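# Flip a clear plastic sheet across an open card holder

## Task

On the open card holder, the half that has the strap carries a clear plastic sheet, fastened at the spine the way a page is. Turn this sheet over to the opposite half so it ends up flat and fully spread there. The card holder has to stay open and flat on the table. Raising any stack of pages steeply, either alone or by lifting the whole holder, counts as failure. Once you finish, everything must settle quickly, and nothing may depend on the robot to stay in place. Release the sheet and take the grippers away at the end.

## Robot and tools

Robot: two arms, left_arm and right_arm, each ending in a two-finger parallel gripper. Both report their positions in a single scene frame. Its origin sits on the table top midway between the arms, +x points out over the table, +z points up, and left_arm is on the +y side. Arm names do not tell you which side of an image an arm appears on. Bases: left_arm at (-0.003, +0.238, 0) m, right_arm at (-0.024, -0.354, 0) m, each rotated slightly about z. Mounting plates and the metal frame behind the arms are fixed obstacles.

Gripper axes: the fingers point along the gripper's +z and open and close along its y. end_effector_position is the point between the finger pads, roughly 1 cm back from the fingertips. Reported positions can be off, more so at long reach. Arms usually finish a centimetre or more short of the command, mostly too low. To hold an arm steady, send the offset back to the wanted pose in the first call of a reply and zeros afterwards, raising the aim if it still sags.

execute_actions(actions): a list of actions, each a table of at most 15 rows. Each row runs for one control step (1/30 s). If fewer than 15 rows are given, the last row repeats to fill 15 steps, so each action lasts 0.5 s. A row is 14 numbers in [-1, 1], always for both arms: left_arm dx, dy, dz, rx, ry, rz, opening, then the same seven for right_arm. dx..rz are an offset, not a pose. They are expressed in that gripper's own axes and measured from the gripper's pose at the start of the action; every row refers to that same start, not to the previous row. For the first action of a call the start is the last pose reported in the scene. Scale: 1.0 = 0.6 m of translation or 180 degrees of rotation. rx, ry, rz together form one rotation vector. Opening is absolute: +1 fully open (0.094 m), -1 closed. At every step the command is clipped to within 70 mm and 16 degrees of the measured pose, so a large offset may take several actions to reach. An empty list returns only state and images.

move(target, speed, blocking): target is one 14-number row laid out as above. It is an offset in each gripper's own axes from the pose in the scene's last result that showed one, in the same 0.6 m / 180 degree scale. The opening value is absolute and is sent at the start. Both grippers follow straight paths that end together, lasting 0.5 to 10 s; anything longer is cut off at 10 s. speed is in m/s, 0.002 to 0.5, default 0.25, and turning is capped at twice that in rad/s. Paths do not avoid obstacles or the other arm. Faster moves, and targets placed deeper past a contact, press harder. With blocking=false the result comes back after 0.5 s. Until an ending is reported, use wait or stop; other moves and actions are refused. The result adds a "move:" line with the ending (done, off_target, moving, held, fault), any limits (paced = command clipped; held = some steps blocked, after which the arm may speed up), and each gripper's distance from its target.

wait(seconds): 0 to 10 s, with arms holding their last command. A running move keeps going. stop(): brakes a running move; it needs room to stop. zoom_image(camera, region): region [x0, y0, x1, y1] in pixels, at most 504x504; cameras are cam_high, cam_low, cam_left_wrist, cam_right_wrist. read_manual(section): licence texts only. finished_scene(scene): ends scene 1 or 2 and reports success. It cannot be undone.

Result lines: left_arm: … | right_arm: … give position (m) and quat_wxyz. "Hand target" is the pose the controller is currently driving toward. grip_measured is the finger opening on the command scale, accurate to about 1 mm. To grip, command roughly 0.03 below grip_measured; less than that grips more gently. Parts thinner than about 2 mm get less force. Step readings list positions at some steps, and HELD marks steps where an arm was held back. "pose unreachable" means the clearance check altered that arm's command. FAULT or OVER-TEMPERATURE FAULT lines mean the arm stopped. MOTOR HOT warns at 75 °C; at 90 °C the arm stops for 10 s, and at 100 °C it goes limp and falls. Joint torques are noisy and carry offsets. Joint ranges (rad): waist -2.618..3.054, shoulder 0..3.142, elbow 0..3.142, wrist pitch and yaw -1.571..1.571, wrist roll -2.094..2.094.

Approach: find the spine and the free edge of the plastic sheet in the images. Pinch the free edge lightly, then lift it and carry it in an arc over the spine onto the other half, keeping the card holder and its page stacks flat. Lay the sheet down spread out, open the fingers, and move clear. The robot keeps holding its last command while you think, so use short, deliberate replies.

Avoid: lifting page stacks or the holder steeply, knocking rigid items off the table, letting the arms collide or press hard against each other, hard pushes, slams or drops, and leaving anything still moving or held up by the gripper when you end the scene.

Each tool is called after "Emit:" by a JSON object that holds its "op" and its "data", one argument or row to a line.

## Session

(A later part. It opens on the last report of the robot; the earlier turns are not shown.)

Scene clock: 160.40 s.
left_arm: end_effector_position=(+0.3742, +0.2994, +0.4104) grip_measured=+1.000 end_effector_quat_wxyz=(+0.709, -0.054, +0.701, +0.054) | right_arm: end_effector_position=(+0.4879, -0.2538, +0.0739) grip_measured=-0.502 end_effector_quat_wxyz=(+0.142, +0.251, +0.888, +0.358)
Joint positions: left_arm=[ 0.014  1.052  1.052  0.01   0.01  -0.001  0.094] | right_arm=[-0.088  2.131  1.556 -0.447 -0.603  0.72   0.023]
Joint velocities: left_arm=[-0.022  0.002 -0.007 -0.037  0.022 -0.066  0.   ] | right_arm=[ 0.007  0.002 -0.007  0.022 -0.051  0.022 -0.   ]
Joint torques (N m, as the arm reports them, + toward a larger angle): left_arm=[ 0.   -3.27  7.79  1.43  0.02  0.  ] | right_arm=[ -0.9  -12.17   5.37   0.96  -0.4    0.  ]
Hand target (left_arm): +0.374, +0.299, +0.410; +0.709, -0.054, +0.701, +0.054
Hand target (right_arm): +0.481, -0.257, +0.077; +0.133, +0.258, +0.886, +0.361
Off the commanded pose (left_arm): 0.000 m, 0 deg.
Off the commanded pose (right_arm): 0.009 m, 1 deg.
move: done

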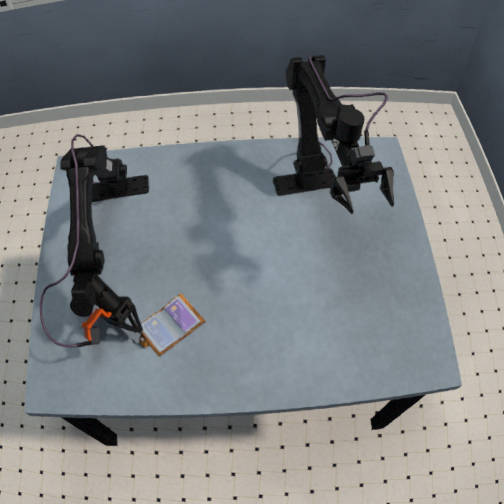

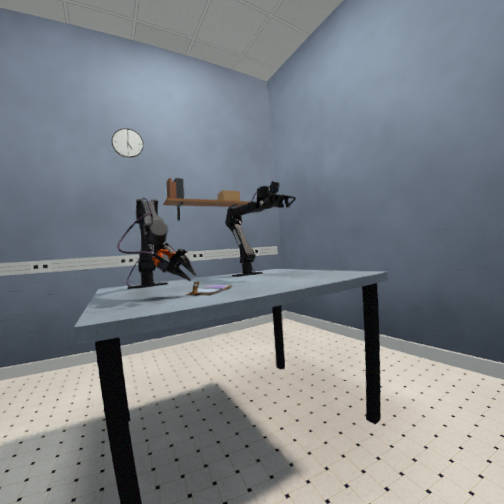

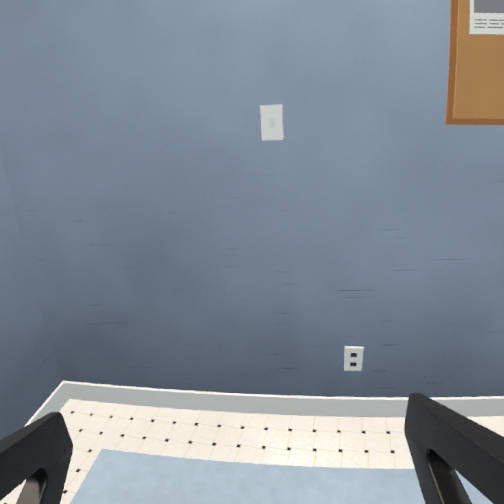

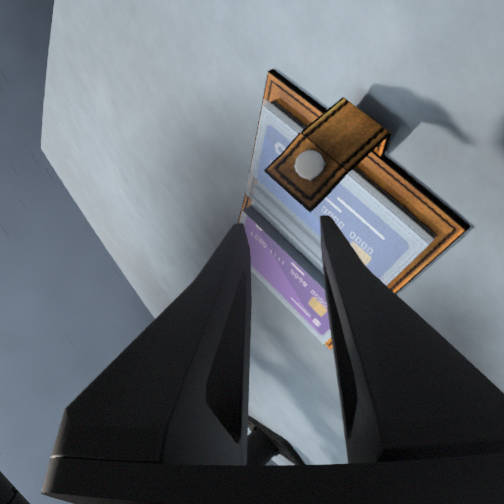

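Emit:
{"op": "move", "data": {
  "target": [0,0,0,0,0,0,1, 0.002,-0.067,0.006,0,0,0,-0.5],
  "speed": 0.08
}}

Scene clock: 175.67 s.
left_arm: end_effector_position=(+0.3742, +0.2994, +0.4104) grip_measured=+1.000 end_effector_quat_wxyz=(+0.709, -0.054, +0.701, +0.054) | right_arm: end_effector_position=(+0.4790, -0.2745, +0.0495) grip_measured=-0.502 end_effector_quat_wxyz=(+0.149, +0.251, +0.888, +0.356)
Joint positions: left_arm=[ 0.014  1.052  1.052  0.01   0.01  -0.001  0.094] | right_arm=[-0.133  2.131  1.453 -0.357 -0.617  0.675  0.023]
Joint velocities: left_arm=[ 0.012  0.017 -0.007 -0.007  0.022 -0.037  0.   ] | right_arm=[-0.002 -0.002  0.007  0.007  0.051 -0.022 -0.001]
Joint torques (N m, as the arm reports them, + toward a larger angle): left_arm=[-0.01 -3.27  7.77  1.42  0.02 -0.01] | right_arm=[ -0.66 -10.17   5.36   1.1   -0.4   -0.15]
Hand target (left_arm): +0.374, +0.299, +0.410; +0.709, -0.054, +0.701, +0.054
Hand target (right_arm): +0.475, -0.276, +0.043; +0.142, +0.251, +0.888, +0.358
Off the commanded pose (left_arm): 0.000 m, 0 deg.
Off the commanded pose (right_arm): 0.008 m, 1 deg.
move: done

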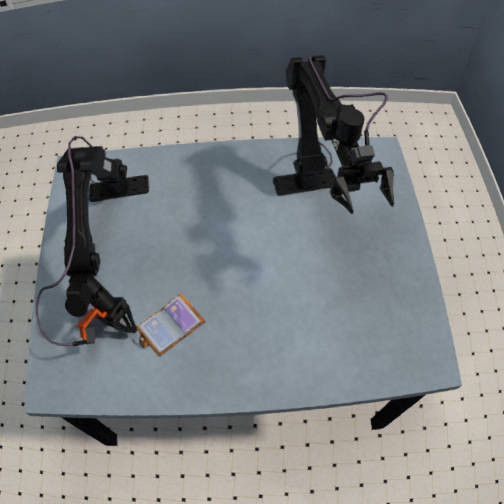

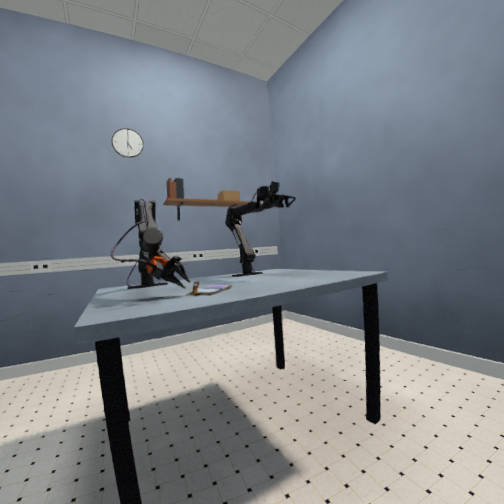

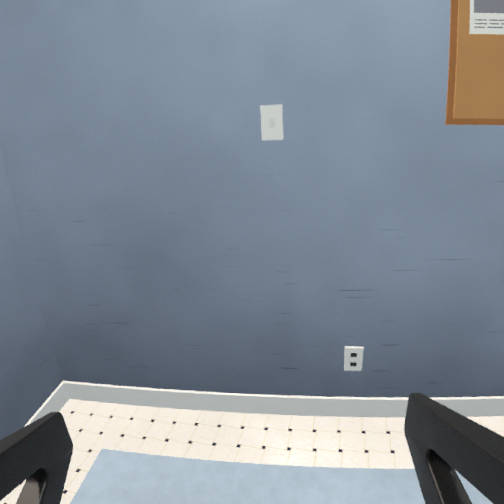

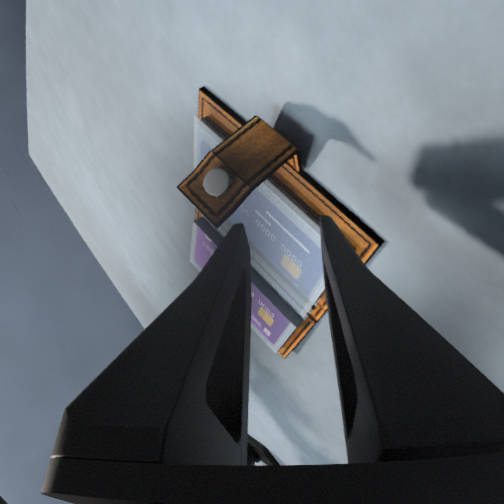

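Emit:
{"op": "move", "data": {
  "target": [0,0,0,0,0,0,1, 0,-0.04,0.03,0,0,0,-0.5],
  "speed": 0.05
}}

Scene clock: 181.33 s.
left_arm: end_effector_position=(+0.3742, +0.2994, +0.4104) grip_measured=+1.000 end_effector_quat_wxyz=(+0.709, -0.054, +0.701, +0.054) | right_arm: end_effector_position=(+0.4823, -0.2745, +0.0300) grip_measured=-0.502 end_effector_quat_wxyz=(+0.157, +0.247, +0.887, +0.358)
Joint positions: left_arm=[ 0.014  1.052  1.052  0.01   0.01  -0.001  0.094] | right_arm=[-0.133  2.17   1.421 -0.272 -0.618  0.673  0.023]
Joint velocities: left_arm=[ 0.012  0.022 -0.012  0.066  0.037  0.051  0.   ] | right_arm=[-0.017  0.002  0.012  0.066 -0.051 -0.051 -0.001]
Joint torques (N m, as the arm reports them, + toward a larger angle): left_arm=[-0.01 -3.29  7.78  1.42  0.02 -0.01] | right_arm=[-0.97 -9.88  5.31  1.1  -0.36 -0.14]
Hand target (left_arm): +0.374, +0.299, +0.410; +0.709, -0.054, +0.701, +0.054
Hand target (right_arm): +0.479, -0.279, +0.020; +0.149, +0.251, +0.888, +0.356
Off the commanded pose (left_arm): 0.000 m, 0 deg.
Off the commanded pose (right_arm): 0.012 m, 1 deg.
move: off_target (right_arm)

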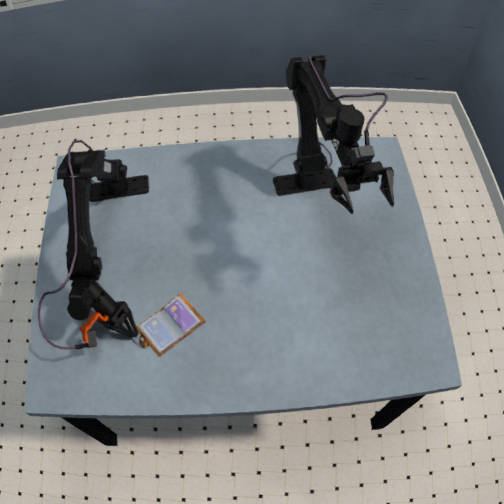

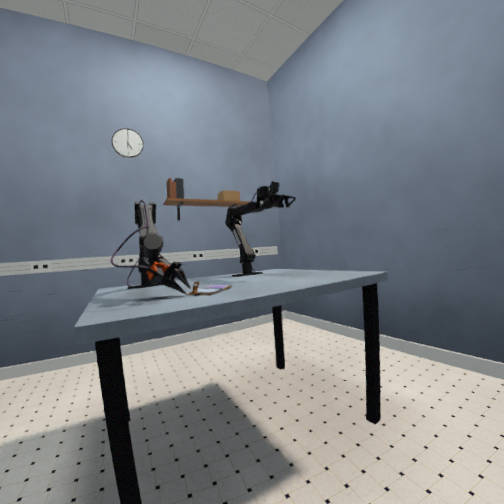

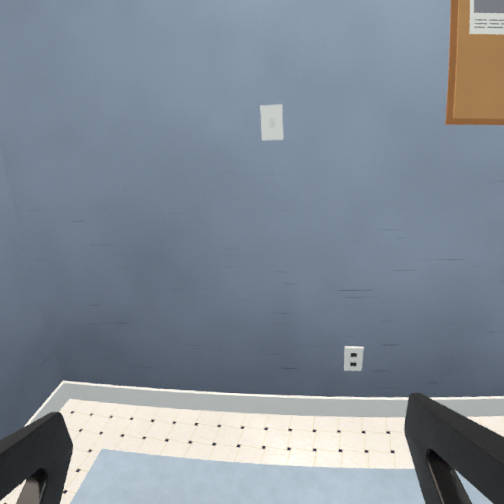

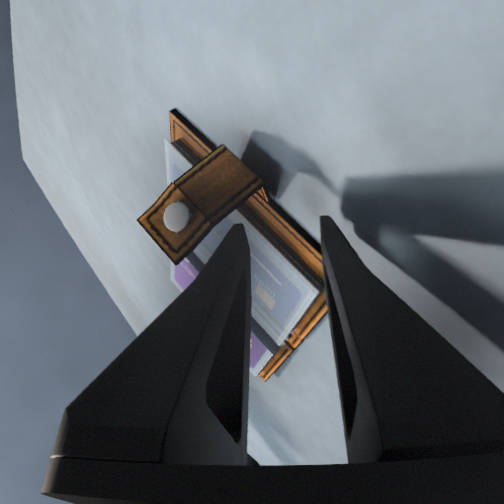

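Emit:
{"op": "move", "data": {
  "target": [0,0,0,0,0,0,1, 0.035,0.005,0,0,0,0,-0.5],
  "speed": 0.04
}}

Emit:
{"op": "zoom_image", "data": {
  "camera": "cam_right_wrist",
  "region": [130, 100, 430, 400]
}}

Scene clock: 190.03 s.
left_arm: end_effector_position=(+0.3742, +0.2994, +0.4104) grip_measured=+1.000 end_effector_quat_wxyz=(+0.709, -0.054, +0.701, +0.054) | right_arm: end_effector_position=(+0.4695, -0.2653, +0.0272) grip_measured=-0.502 end_effector_quat_wxyz=(+0.156, +0.249, +0.886, +0.359)
Joint positions: left_arm=[ 0.014  1.052  1.052  0.01   0.01  -0.001  0.094] | right_arm=[-0.113  2.131  1.338 -0.214 -0.609  0.701  0.023]
Joint velocities: left_arm=[ 0.017 -0.017 -0.002 -0.022  0.051  0.007  0.   ] | right_arm=[-0.007 -0.007 -0.012  0.007  0.022  0.007 -0.001]
Joint torques (N m, as the arm reports them, + toward a larger angle): left_arm=[ 0.04 -3.31  7.79  1.42  0.02  0.  ] | right_arm=[  0.66 -11.67   4.93   1.13  -0.24   0.  ]
Hand target (left_arm): +0.374, +0.299, +0.410; +0.709, -0.054, +0.701, +0.054
Hand target (right_arm): +0.466, -0.261, +0.030; +0.157, +0.247, +0.887, +0.358
Off the commanded pose (left_arm): 0.000 m, 0 deg.
Off the commanded pose (right_arm): 0.006 m, 0 deg.
move: done

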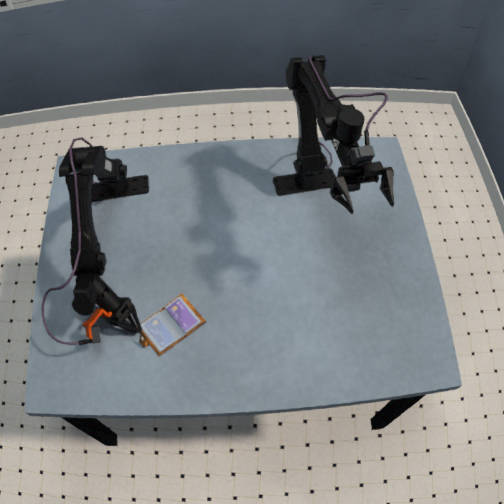

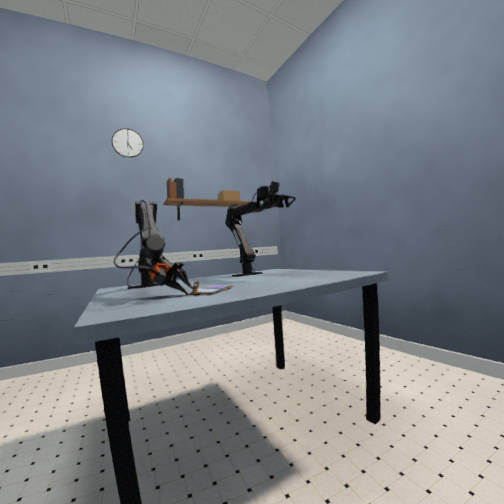

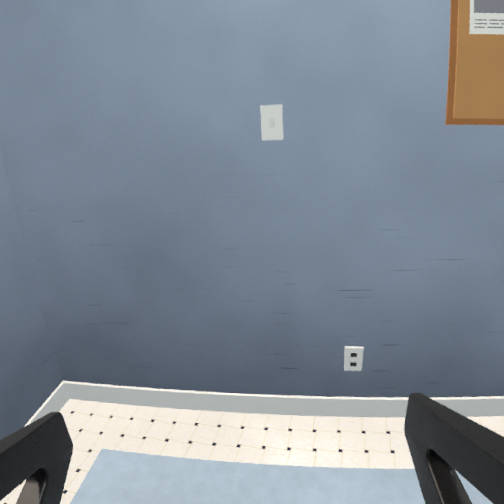

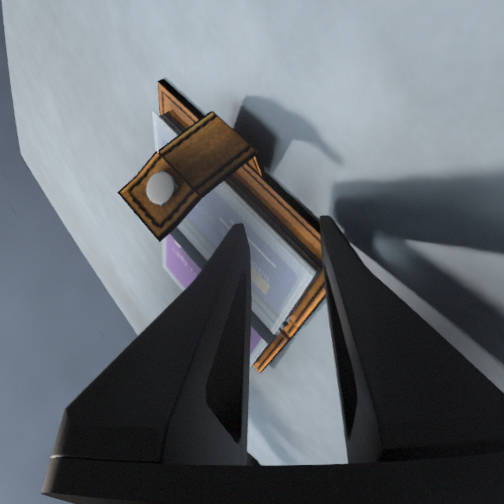

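Region (130, 100, 430, 400) of cam_right_wrist's 504x504 image, scaled by 1.680, with more detail than that image has.

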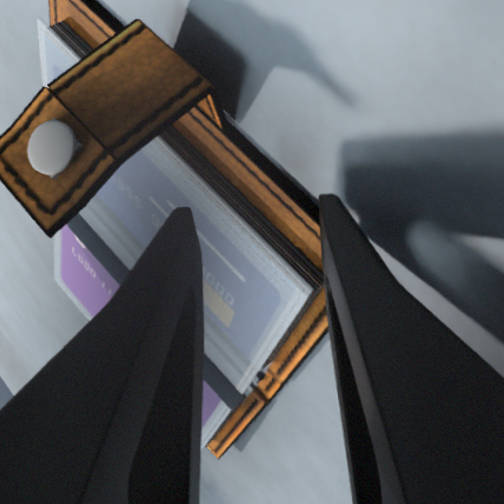

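Emit:
{"op": "move", "data": {
  "target": [0,0,0,0,0,0,1, 0,0.004,0,0,0,0,-0.72],
  "speed": 0.04
}}

Emit:
{"op": "move", "data": {
  "target": [0,0,0,0,0,0,1, 0.025,0.006,0,0,0,0,-0.72],
  "speed": 0.03
}}

Emit:
{"op": "zoom_image", "data": {
  "camera": "cam_right_wrist",
  "region": [130, 100, 430, 400]
}}

Scene clock: 212.27 s.
left_arm: end_effector_position=(+0.3742, +0.2994, +0.4104) grip_measured=+1.000 end_effector_quat_wxyz=(+0.709, -0.054, +0.701, +0.054) | right_arm: end_effector_position=(+0.4698, -0.2653, +0.0273) grip_measured=-0.717 end_effector_quat_wxyz=(+0.157, +0.250, +0.885, +0.360)
Joint positions: left_arm=[ 0.014  1.052  1.052  0.01   0.01  -0.001  0.094] | right_arm=[-0.113  2.131  1.338 -0.212 -0.609  0.703  0.013]
Joint velocities: left_arm=[-0.037  0.007  0.022  0.037  0.037 -0.007  0.   ] | right_arm=[-0.032 -0.002 -0.007  0.007 -0.007  0.022 -0.   ]
Joint torques (N m, as the arm reports them, + toward a larger angle): left_arm=[ 0.   -3.29  7.77  1.42  0.01 -0.01] | right_arm=[  0.2  -10.51   6.55   1.09  -0.29  -0.01]
Hand target (left_arm): +0.374, +0.299, +0.410; +0.709, -0.054, +0.701, +0.054
Hand target (right_arm): +0.470, -0.264, +0.029; +0.156, +0.249, +0.886, +0.359
Off the commanded pose (left_arm): 0.000 m, 0 deg.
Off the commanded pose (right_arm): 0.002 m, 0 deg.
move: done

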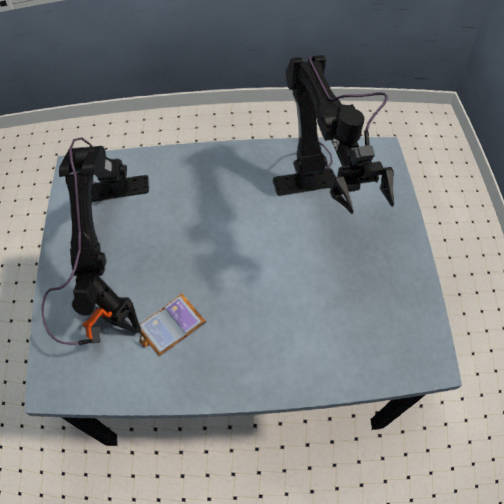

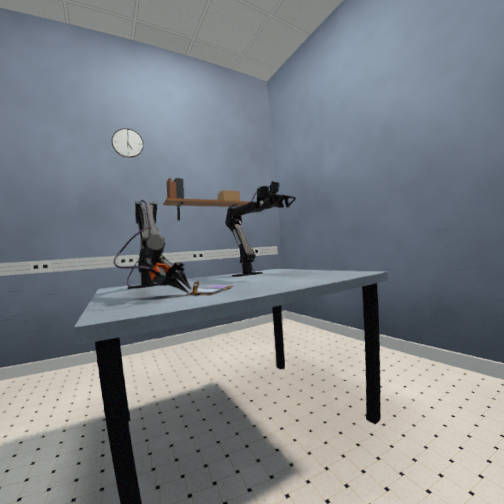

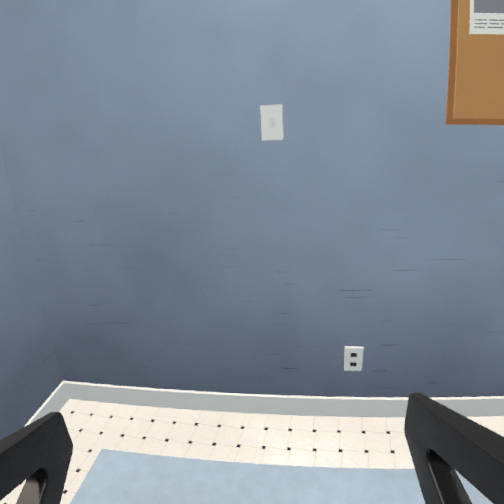

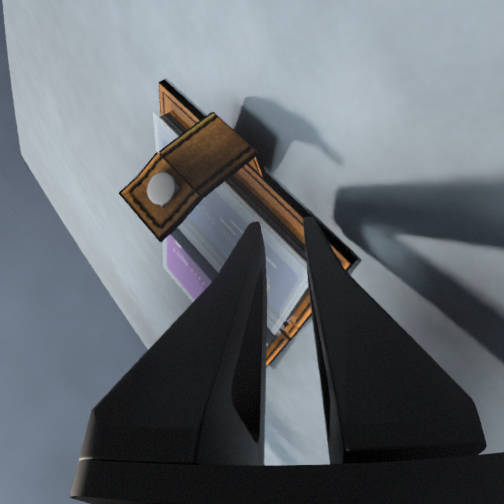

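Scene clock: 213.10 s.
left_arm: end_effector_position=(+0.3742, +0.2994, +0.4104) grip_measured=+1.000 end_effector_quat_wxyz=(+0.709, -0.054, +0.701, +0.054) | right_arm: end_effector_position=(+0.4625, -0.2584, +0.0260) grip_measured=-0.718 end_effector_quat_wxyz=(+0.157, +0.252, +0.884, +0.361)
Joint positions: left_arm=[ 0.014  1.052  1.052  0.01   0.01  -0.001  0.094] | right_arm=[-0.097  2.108  1.29  -0.174 -0.603  0.725  0.013]
Joint velocities: left_arm=[ 0.027  0.002  0.017  0.022 -0.081 -0.037  0.   ] | right_arm=[ 0.002 -0.002  0.012 -0.007  0.007 -0.037  0.   ]
Joint torques (N m, as the arm reports them, + toward a larger angle): left_arm=[ 0.   -3.27  7.77  1.43  0.02  0.  ] | right_arm=[  0.63 -11.38   4.88   1.16  -0.23  -0.01]
Hand target (left_arm): +0.374, +0.299, +0.410; +0.709, -0.054, +0.701, +0.054
Hand target (right_arm): +0.459, -0.255, +0.028; +0.156, +0.250, +0.885, +0.360
Off the commanded pose (left_arm): 0.000 m, 0 deg.
Off the commanded pose (right_arm): 0.006 m, 0 deg.
move: done

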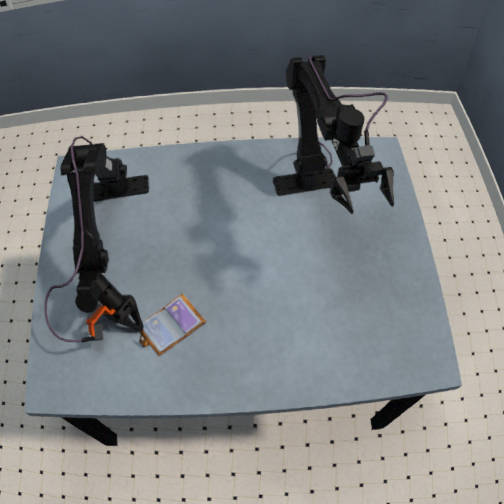

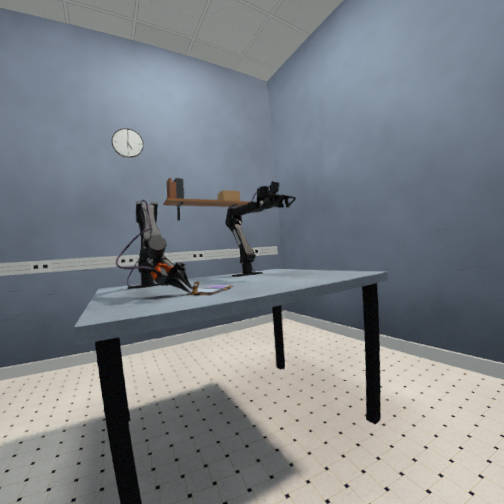

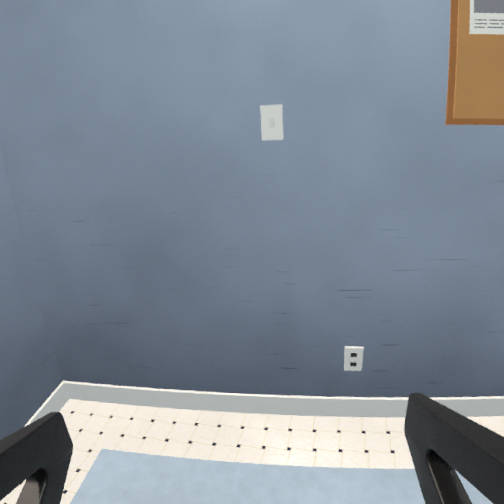

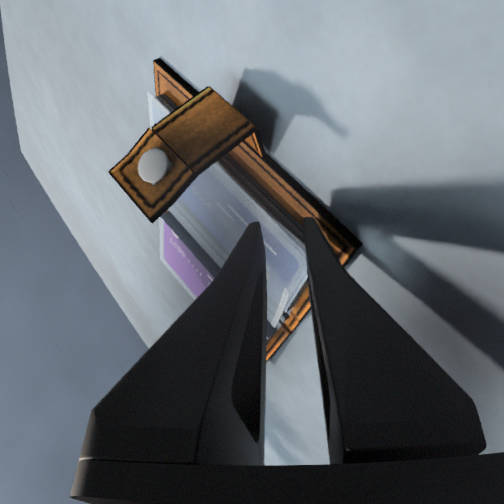

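Region (130, 100, 430, 400) of cam_right_wrist's 504x504 image, scaled by 1.680, with more detail than that image has.

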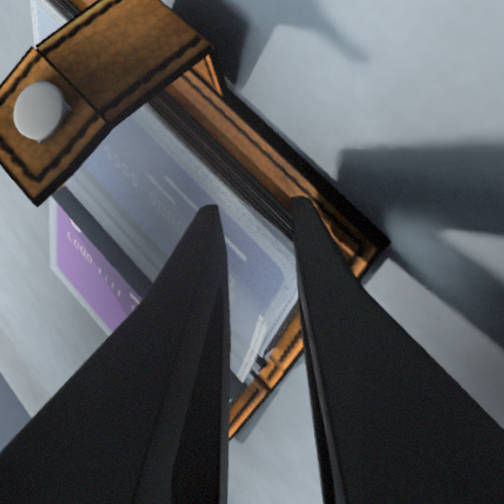

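Emit:
{"op": "move", "data": {
  "target": [0,0,0,0,0,0,1, 0.008,0,0,0,0,0,-1],
  "speed": 0.03
}}

Emit:
{"op": "move", "data": {
  "target": [0,0,0,0,0,0,1, 0.015,0.04,-0.04,0,0,0,-1],
  "speed": 0.04
}}

Emit:
{"op": "zoom_image", "data": {
  "camera": "cam_right_wrist",
  "region": [130, 100, 430, 400]
}}

Scene clock: 223.33 s.
left_arm: end_effector_position=(+0.3742, +0.2994, +0.4104) grip_measured=+1.000 end_effector_quat_wxyz=(+0.709, -0.054, +0.701, +0.054) | right_arm: end_effector_position=(+0.4649, -0.2585, +0.0275) grip_measured=-0.997 end_effector_quat_wxyz=(+0.162, +0.251, +0.883, +0.363)
Joint positions: left_arm=[ 0.014  1.052  1.052  0.01   0.01  -0.001  0.094] | right_arm=[-0.097  2.108  1.29  -0.16  -0.602  0.729  0.   ]
Joint velocities: left_arm=[ 0.002  0.007 -0.017  0.095 -0.022  0.007  0.   ] | right_arm=[-0.017  0.007 -0.017  0.007 -0.022  0.037  0.   ]
Joint torques (N m, as the arm reports them, + toward a larger angle): left_arm=[ 0.03 -3.29  7.79  1.43  0.02  0.  ] | right_arm=[  0.41 -10.98   4.41   1.19  -0.27   0.  ]
Hand target (left_arm): +0.374, +0.299, +0.410; +0.709, -0.054, +0.701, +0.054
Hand target (right_arm): +0.459, -0.256, +0.025; +0.156, +0.252, +0.884, +0.362
Off the commanded pose (left_arm): 0.000 m, 0 deg.
Off the commanded pose (right_arm): 0.007 m, 1 deg.
move: done

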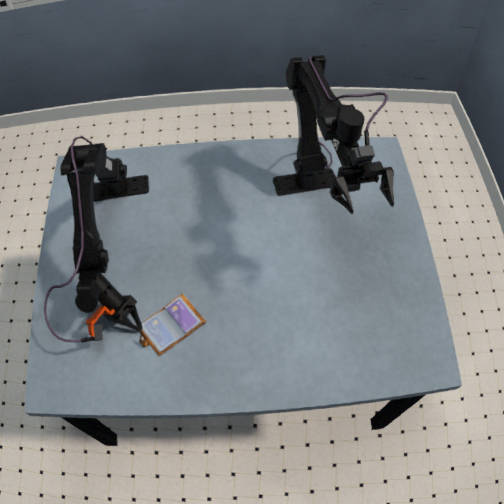

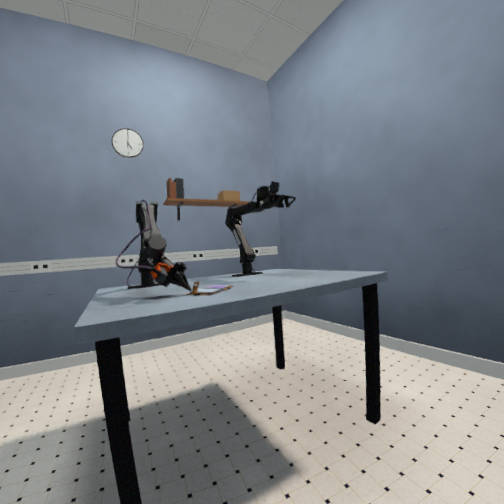

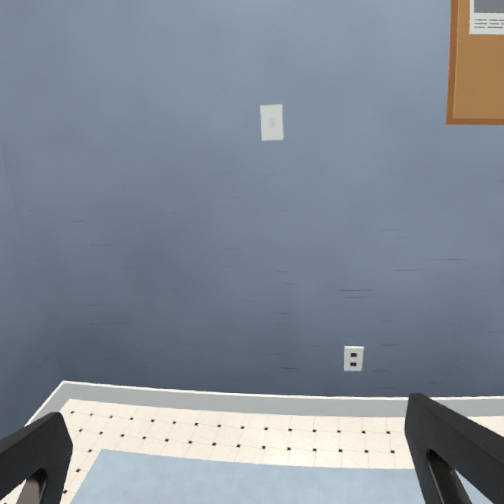

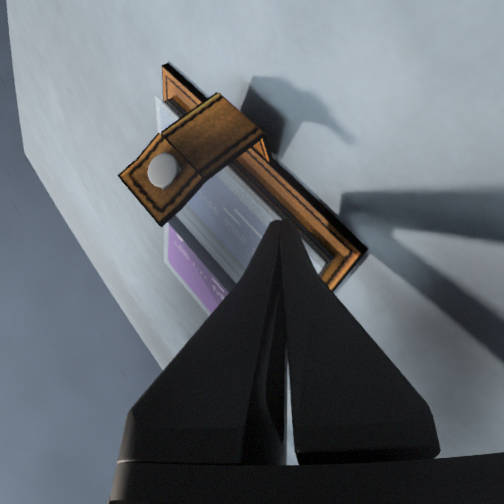

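Scene clock: 224.50 s.
left_arm: end_effector_position=(+0.3742, +0.2994, +0.4104) grip_measured=+1.000 end_effector_quat_wxyz=(+0.709, -0.054, +0.701, +0.054) | right_arm: end_effector_position=(+0.4605, -0.2586, +0.0583) grip_measured=-0.997 end_effector_quat_wxyz=(+0.170, +0.252, +0.879, +0.366)
Joint positions: left_arm=[ 0.014  1.052  1.052  0.01   0.01  -0.001  0.094] | right_arm=[-0.097  2.026  1.29  -0.22  -0.601  0.741  0.   ]
Joint velocities: left_arm=[-0.002 -0.012 -0.012 -0.007  0.051 -0.007  0.   ] | right_arm=[-0.007 -0.002 -0.022  0.007 -0.022 -0.007  0.001]
Joint torques (N m, as the arm reports them, + toward a larger angle): left_arm=[ 0.01 -3.27  7.78  1.43  0.02  0.  ] | right_arm=[  1.06 -10.92   5.83   1.04  -0.23   0.  ]
Hand target (left_arm): +0.374, +0.299, +0.410; +0.709, -0.054, +0.701, +0.054
Hand target (right_arm): +0.454, -0.252, +0.060; +0.162, +0.251, +0.882, +0.363
Off the commanded pose (left_arm): 0.000 m, 0 deg.
Off the commanded pose (right_arm): 0.009 m, 1 deg.
move: done

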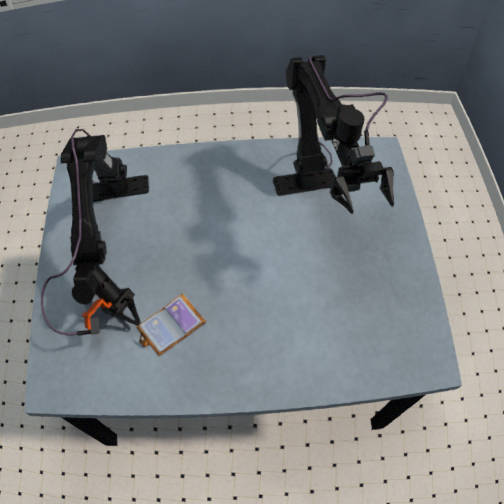

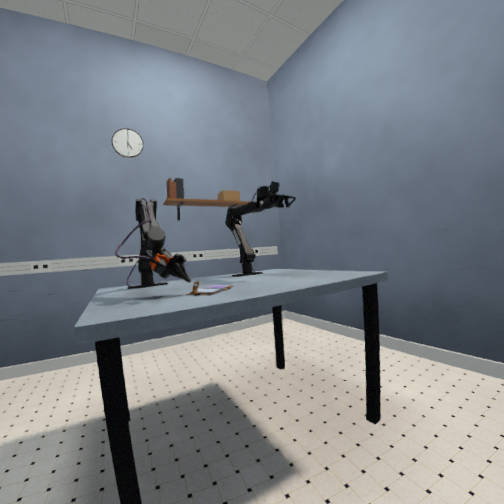

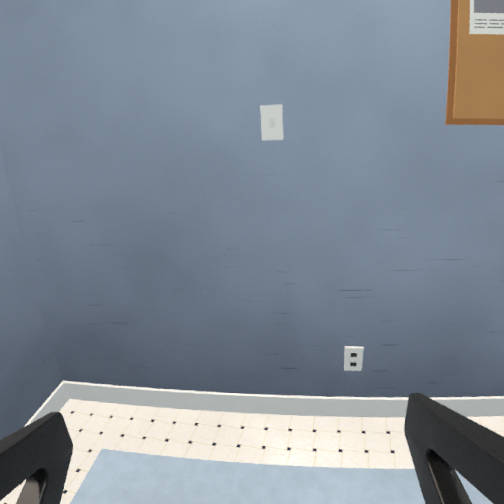

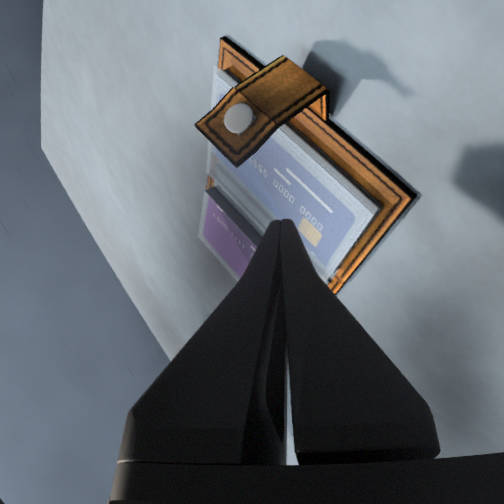

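Region (130, 100, 430, 400) of cam_right_wrist's 504x504 image, scaled by 1.680, with more detail than that image has.

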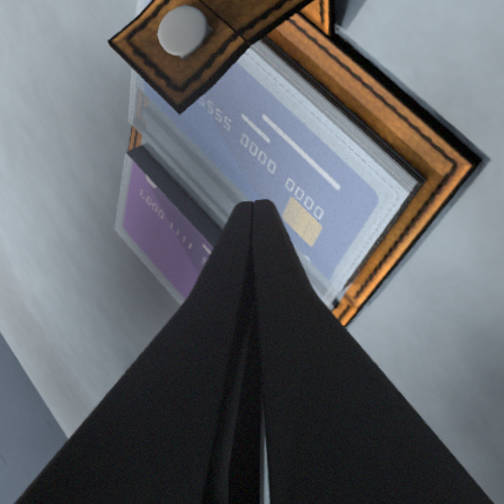

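Emit:
{"op": "move", "data": {
  "target": [0,0,0,0,0,0,1, 0.1,0.035,-0.035,0,0,0,-1],
  "speed": 0.05
}}

Emit:
{"op": "zoom_image", "data": {
  "camera": "cam_high",
  "region": [100, 260, 260, 400]
}}

Scene clock: 234.50 s.
left_arm: end_effector_position=(+0.3742, +0.2994, +0.4104) grip_measured=+1.000 end_effector_quat_wxyz=(+0.709, -0.054, +0.701, +0.054) | right_arm: end_effector_position=(+0.4125, -0.2266, +0.0796) grip_measured=-0.997 end_effector_quat_wxyz=(+0.169, +0.254, +0.878, +0.369)
Joint positions: left_arm=[ 0.014  1.052  1.052  0.01   0.01  -0.001  0.094] | right_arm=[-0.01   1.824  1.089 -0.172 -0.554  0.831  0.   ]
Joint velocities: left_arm=[ 0.002  0.002  0.012 -0.066 -0.022 -0.022  0.   ] | right_arm=[ 0.022  0.002 -0.007 -0.007  0.007  0.007  0.001]
Joint torques (N m, as the arm reports them, + toward a larger angle): left_arm=[ 0.02 -3.29  7.8   1.41  0.02  0.  ] | right_arm=[ 0.66 -9.46  5.2   1.28 -0.19 -0.01]
Hand target (left_arm): +0.374, +0.299, +0.410; +0.709, -0.054, +0.701, +0.054
Hand target (right_arm): +0.408, -0.224, +0.081; +0.170, +0.252, +0.879, +0.367
Off the commanded pose (left_arm): 0.000 m, 0 deg.
Off the commanded pose (right_arm): 0.005 m, 0 deg.
move: done

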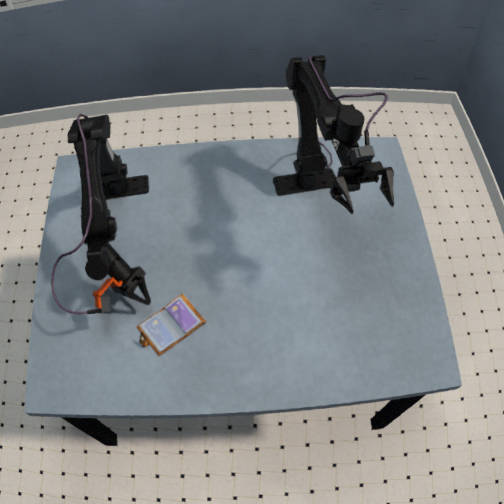

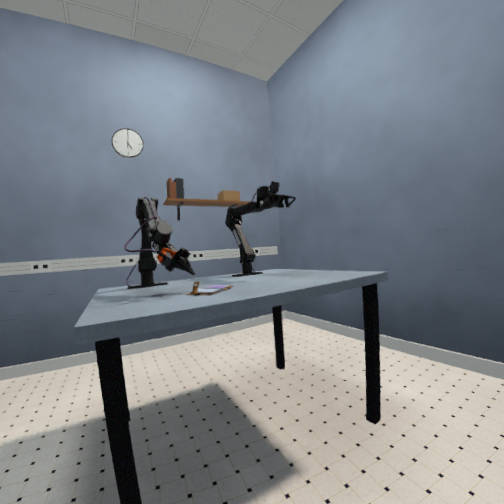

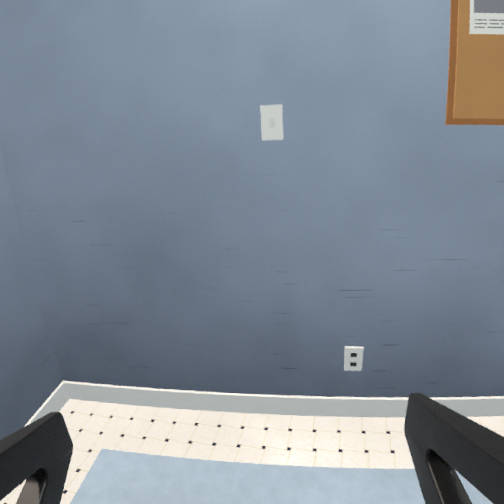

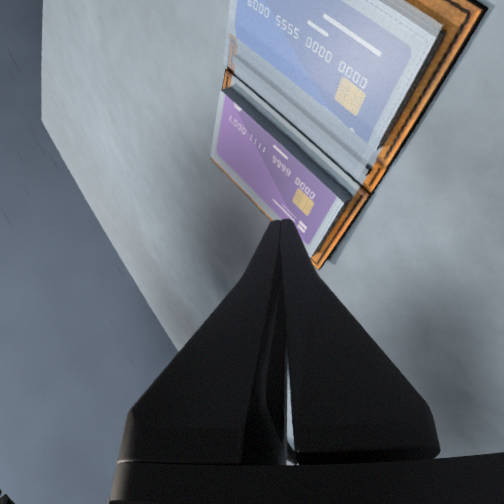

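Region (100, 260, 260, 400) of cam_high's 504x504 image, scaled by 3.150, with more detail than that image has; it fills the top 441 rows of this view, and the rest is white.

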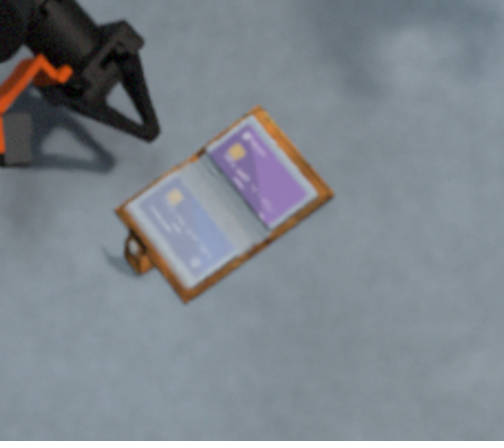

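Emit:
{"op": "move", "data": {
  "target": [0,0,0,0,0,0,1, 0.08,-0.012,0.05,0,0,0,-1],
  "speed": 0.05
}}

Emit:
{"op": "zoom_image", "data": {
  "camera": "cam_high",
  "region": [100, 260, 260, 400]
}}

Scene clock: 244.93 s.
left_arm: end_effector_position=(+0.3742, +0.2994, +0.4104) grip_measured=+1.000 end_effector_quat_wxyz=(+0.709, -0.054, +0.701, +0.054) | right_arm: end_effector_position=(+0.3899, -0.1886, +0.0503) grip_measured=-0.997 end_effector_quat_wxyz=(+0.170, +0.254, +0.876, +0.373)
Joint positions: left_arm=[ 0.014  1.052  1.052  0.01   0.01  -0.001  0.094] | right_arm=[ 0.107  1.824  0.931  0.046 -0.483  0.941  0.   ]
Joint velocities: left_arm=[-0.002 -0.002  0.007  0.022  0.022  0.022  0.   ] | right_arm=[-0.007 -0.027  0.017  0.022 -0.051 -0.022 -0.001]
Joint torques (N m, as the arm reports them, + toward a larger angle): left_arm=[-0.01 -3.29  7.81  1.43  0.02 -0.01] | right_arm=[ 0.64 -8.57  4.96  1.39 -0.13 -0.01]
Hand target (left_arm): +0.374, +0.299, +0.410; +0.709, -0.054, +0.701, +0.054
Hand target (right_arm): +0.385, -0.187, +0.049; +0.169, +0.254, +0.877, +0.370
Off the commanded pose (left_arm): 0.000 m, 0 deg.
Off the commanded pose (right_arm): 0.005 m, 1 deg.
move: done

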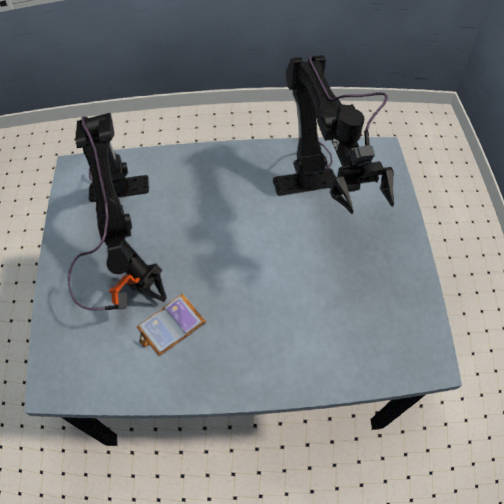

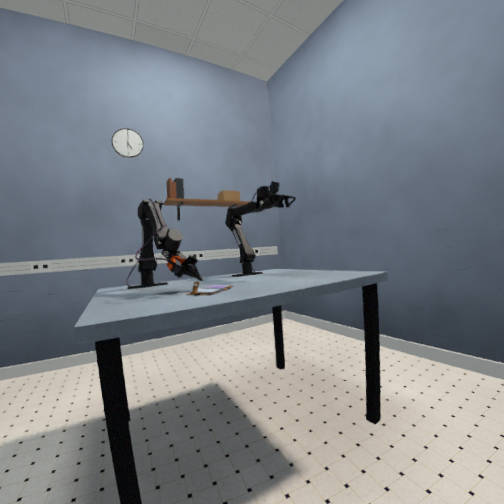

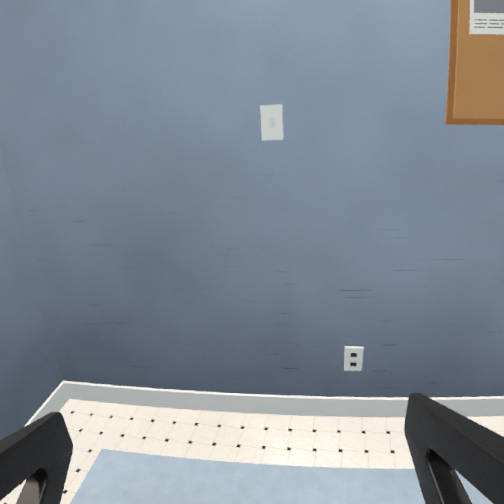

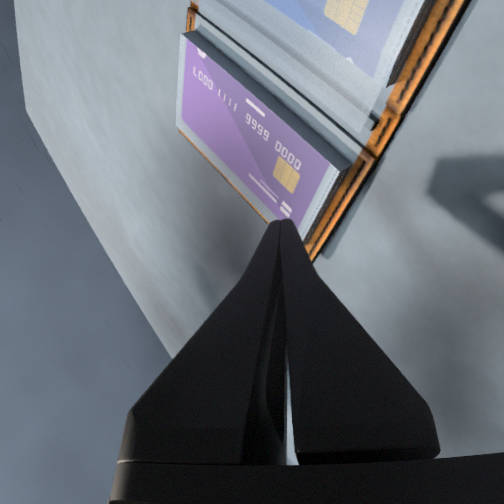

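Region (100, 260, 260, 400) of cam_high's 504x504 image, scaled by 3.150, with more detail than that image has; it fills the top 441 rows of this view, and the rest is white.

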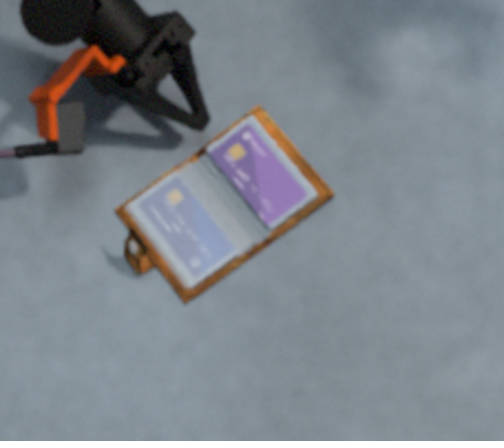

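Emit:
{"op": "move", "data": {
  "target": [0,0,0,0,0,0,1, -0.11,0.07,-0.07,0,0,0,0.5],
  "speed": 0.15
}}

Scene clock: 253.70 s.
left_arm: end_effector_position=(+0.3742, +0.2994, +0.4104) grip_measured=+1.000 end_effector_quat_wxyz=(+0.709, -0.054, +0.701, +0.054) | right_arm: end_effector_position=(+0.4366, -0.2229, +0.1204) grip_measured=+0.498 end_effector_quat_wxyz=(+0.180, +0.254, +0.874, +0.374)
Joint positions: left_arm=[ 0.014  1.052  1.052  0.01   0.01  -0.001  0.094] | right_arm=[-0.004  1.834  1.261 -0.301 -0.548  0.847  0.07 ]
Joint velocities: left_arm=[ 0.002  0.012 -0.012 -0.022  0.007  0.022  0.   ] | right_arm=[ 0.012  0.022 -0.017 -0.022  0.007 -0.037  0.001]
Joint torques (N m, as the arm reports them, + toward a larger angle): left_arm=[-0.01 -3.29  7.77  1.43  0.02  0.  ] | right_arm=[-0.66 -7.42  8.03  1.12 -0.36 -0.12]
Hand target (left_arm): +0.374, +0.299, +0.410; +0.709, -0.054, +0.701, +0.054
Hand target (right_arm): +0.437, -0.225, +0.116; +0.171, +0.254, +0.876, +0.373
Off the commanded pose (left_arm): 0.000 m, 0 deg.
Off the commanded pose (right_arm): 0.005 m, 1 deg.
move: done

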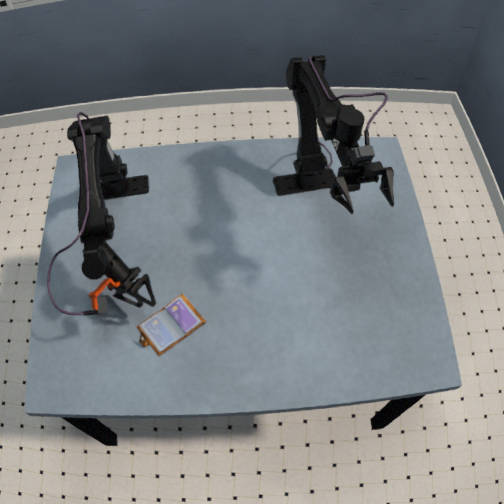

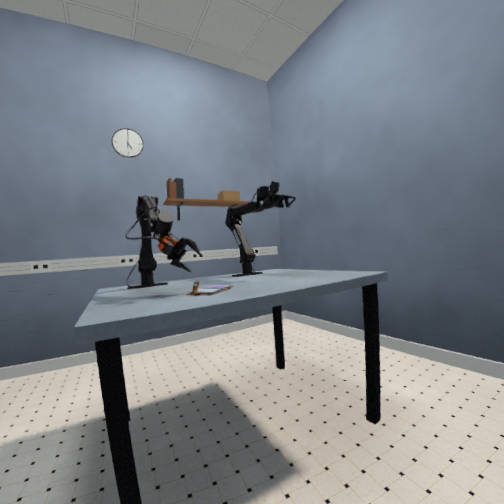

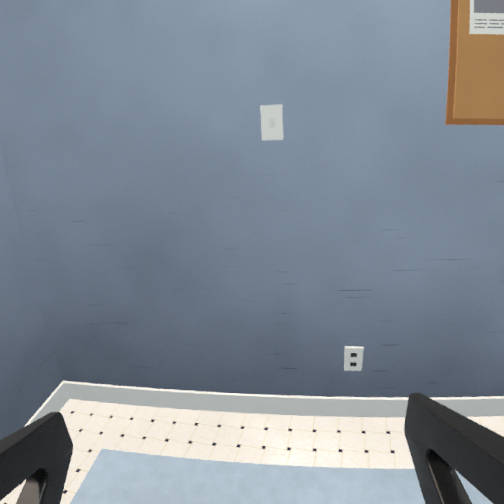

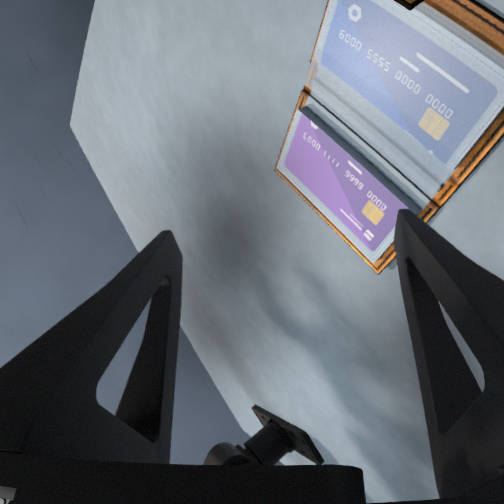

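Emit:
{"op": "move", "data": {
  "target": [0,0,0,0,0,0,1, -0.082,-0.12,0.07,0,0,0,-0.72],
  "speed": 0.12
}}

Scene clock: 264.43 s.
left_arm: end_effector_position=(+0.3742, +0.2994, +0.4104) grip_measured=+1.000 end_effector_quat_wxyz=(+0.709, -0.054, +0.701, +0.054) | right_arm: end_effector_position=(+0.4714, -0.2685, +0.0448) grip_measured=-0.717 end_effector_quat_wxyz=(+0.178, +0.258, +0.875, +0.370)
Joint positions: left_arm=[ 0.014  1.052  1.052  0.01   0.01  -0.001  0.094] | right_arm=[-0.12   2.079  1.3   -0.163 -0.609  0.742  0.013]
Joint velocities: left_arm=[ 0.027  0.012 -0.007  0.081 -0.037 -0.066  0.   ] | right_arm=[ 0.002  0.002 -0.002 -0.125  0.051 -0.007 -0.001]
Joint torques (N m, as the arm reports them, + toward a larger angle): left_arm=[ 0.02 -3.28  7.79  1.41  0.01  0.  ] | right_arm=[-0.63 -9.18  7.61  1.23 -0.41 -0.13]
Hand target (left_arm): +0.374, +0.299, +0.410; +0.709, -0.054, +0.701, +0.054
Hand target (right_arm): +0.475, -0.270, +0.045; +0.180, +0.254, +0.874, +0.373
Off the commanded pose (left_arm): 0.000 m, 0 deg.
Off the commanded pose (right_arm): 0.004 m, 1 deg.
move: done

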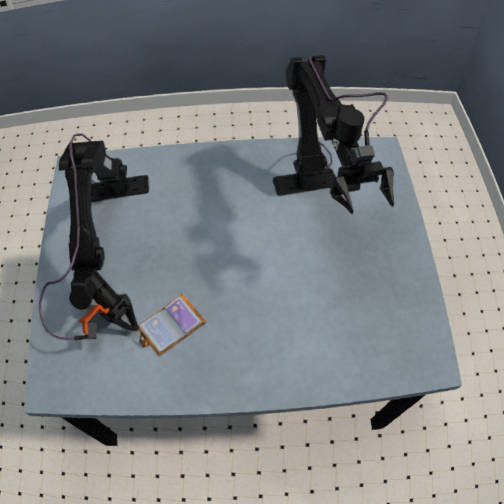

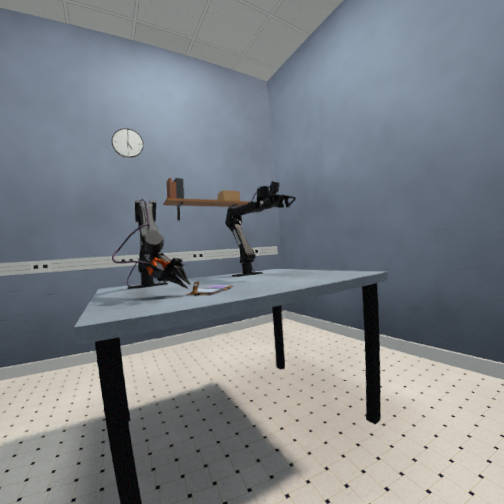

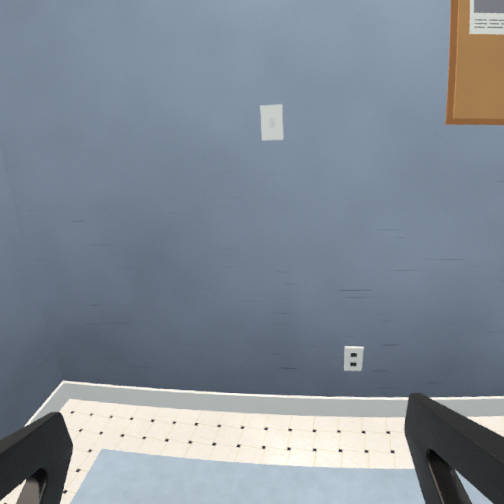

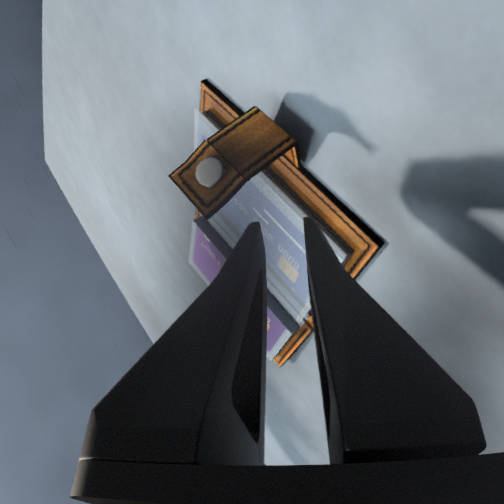

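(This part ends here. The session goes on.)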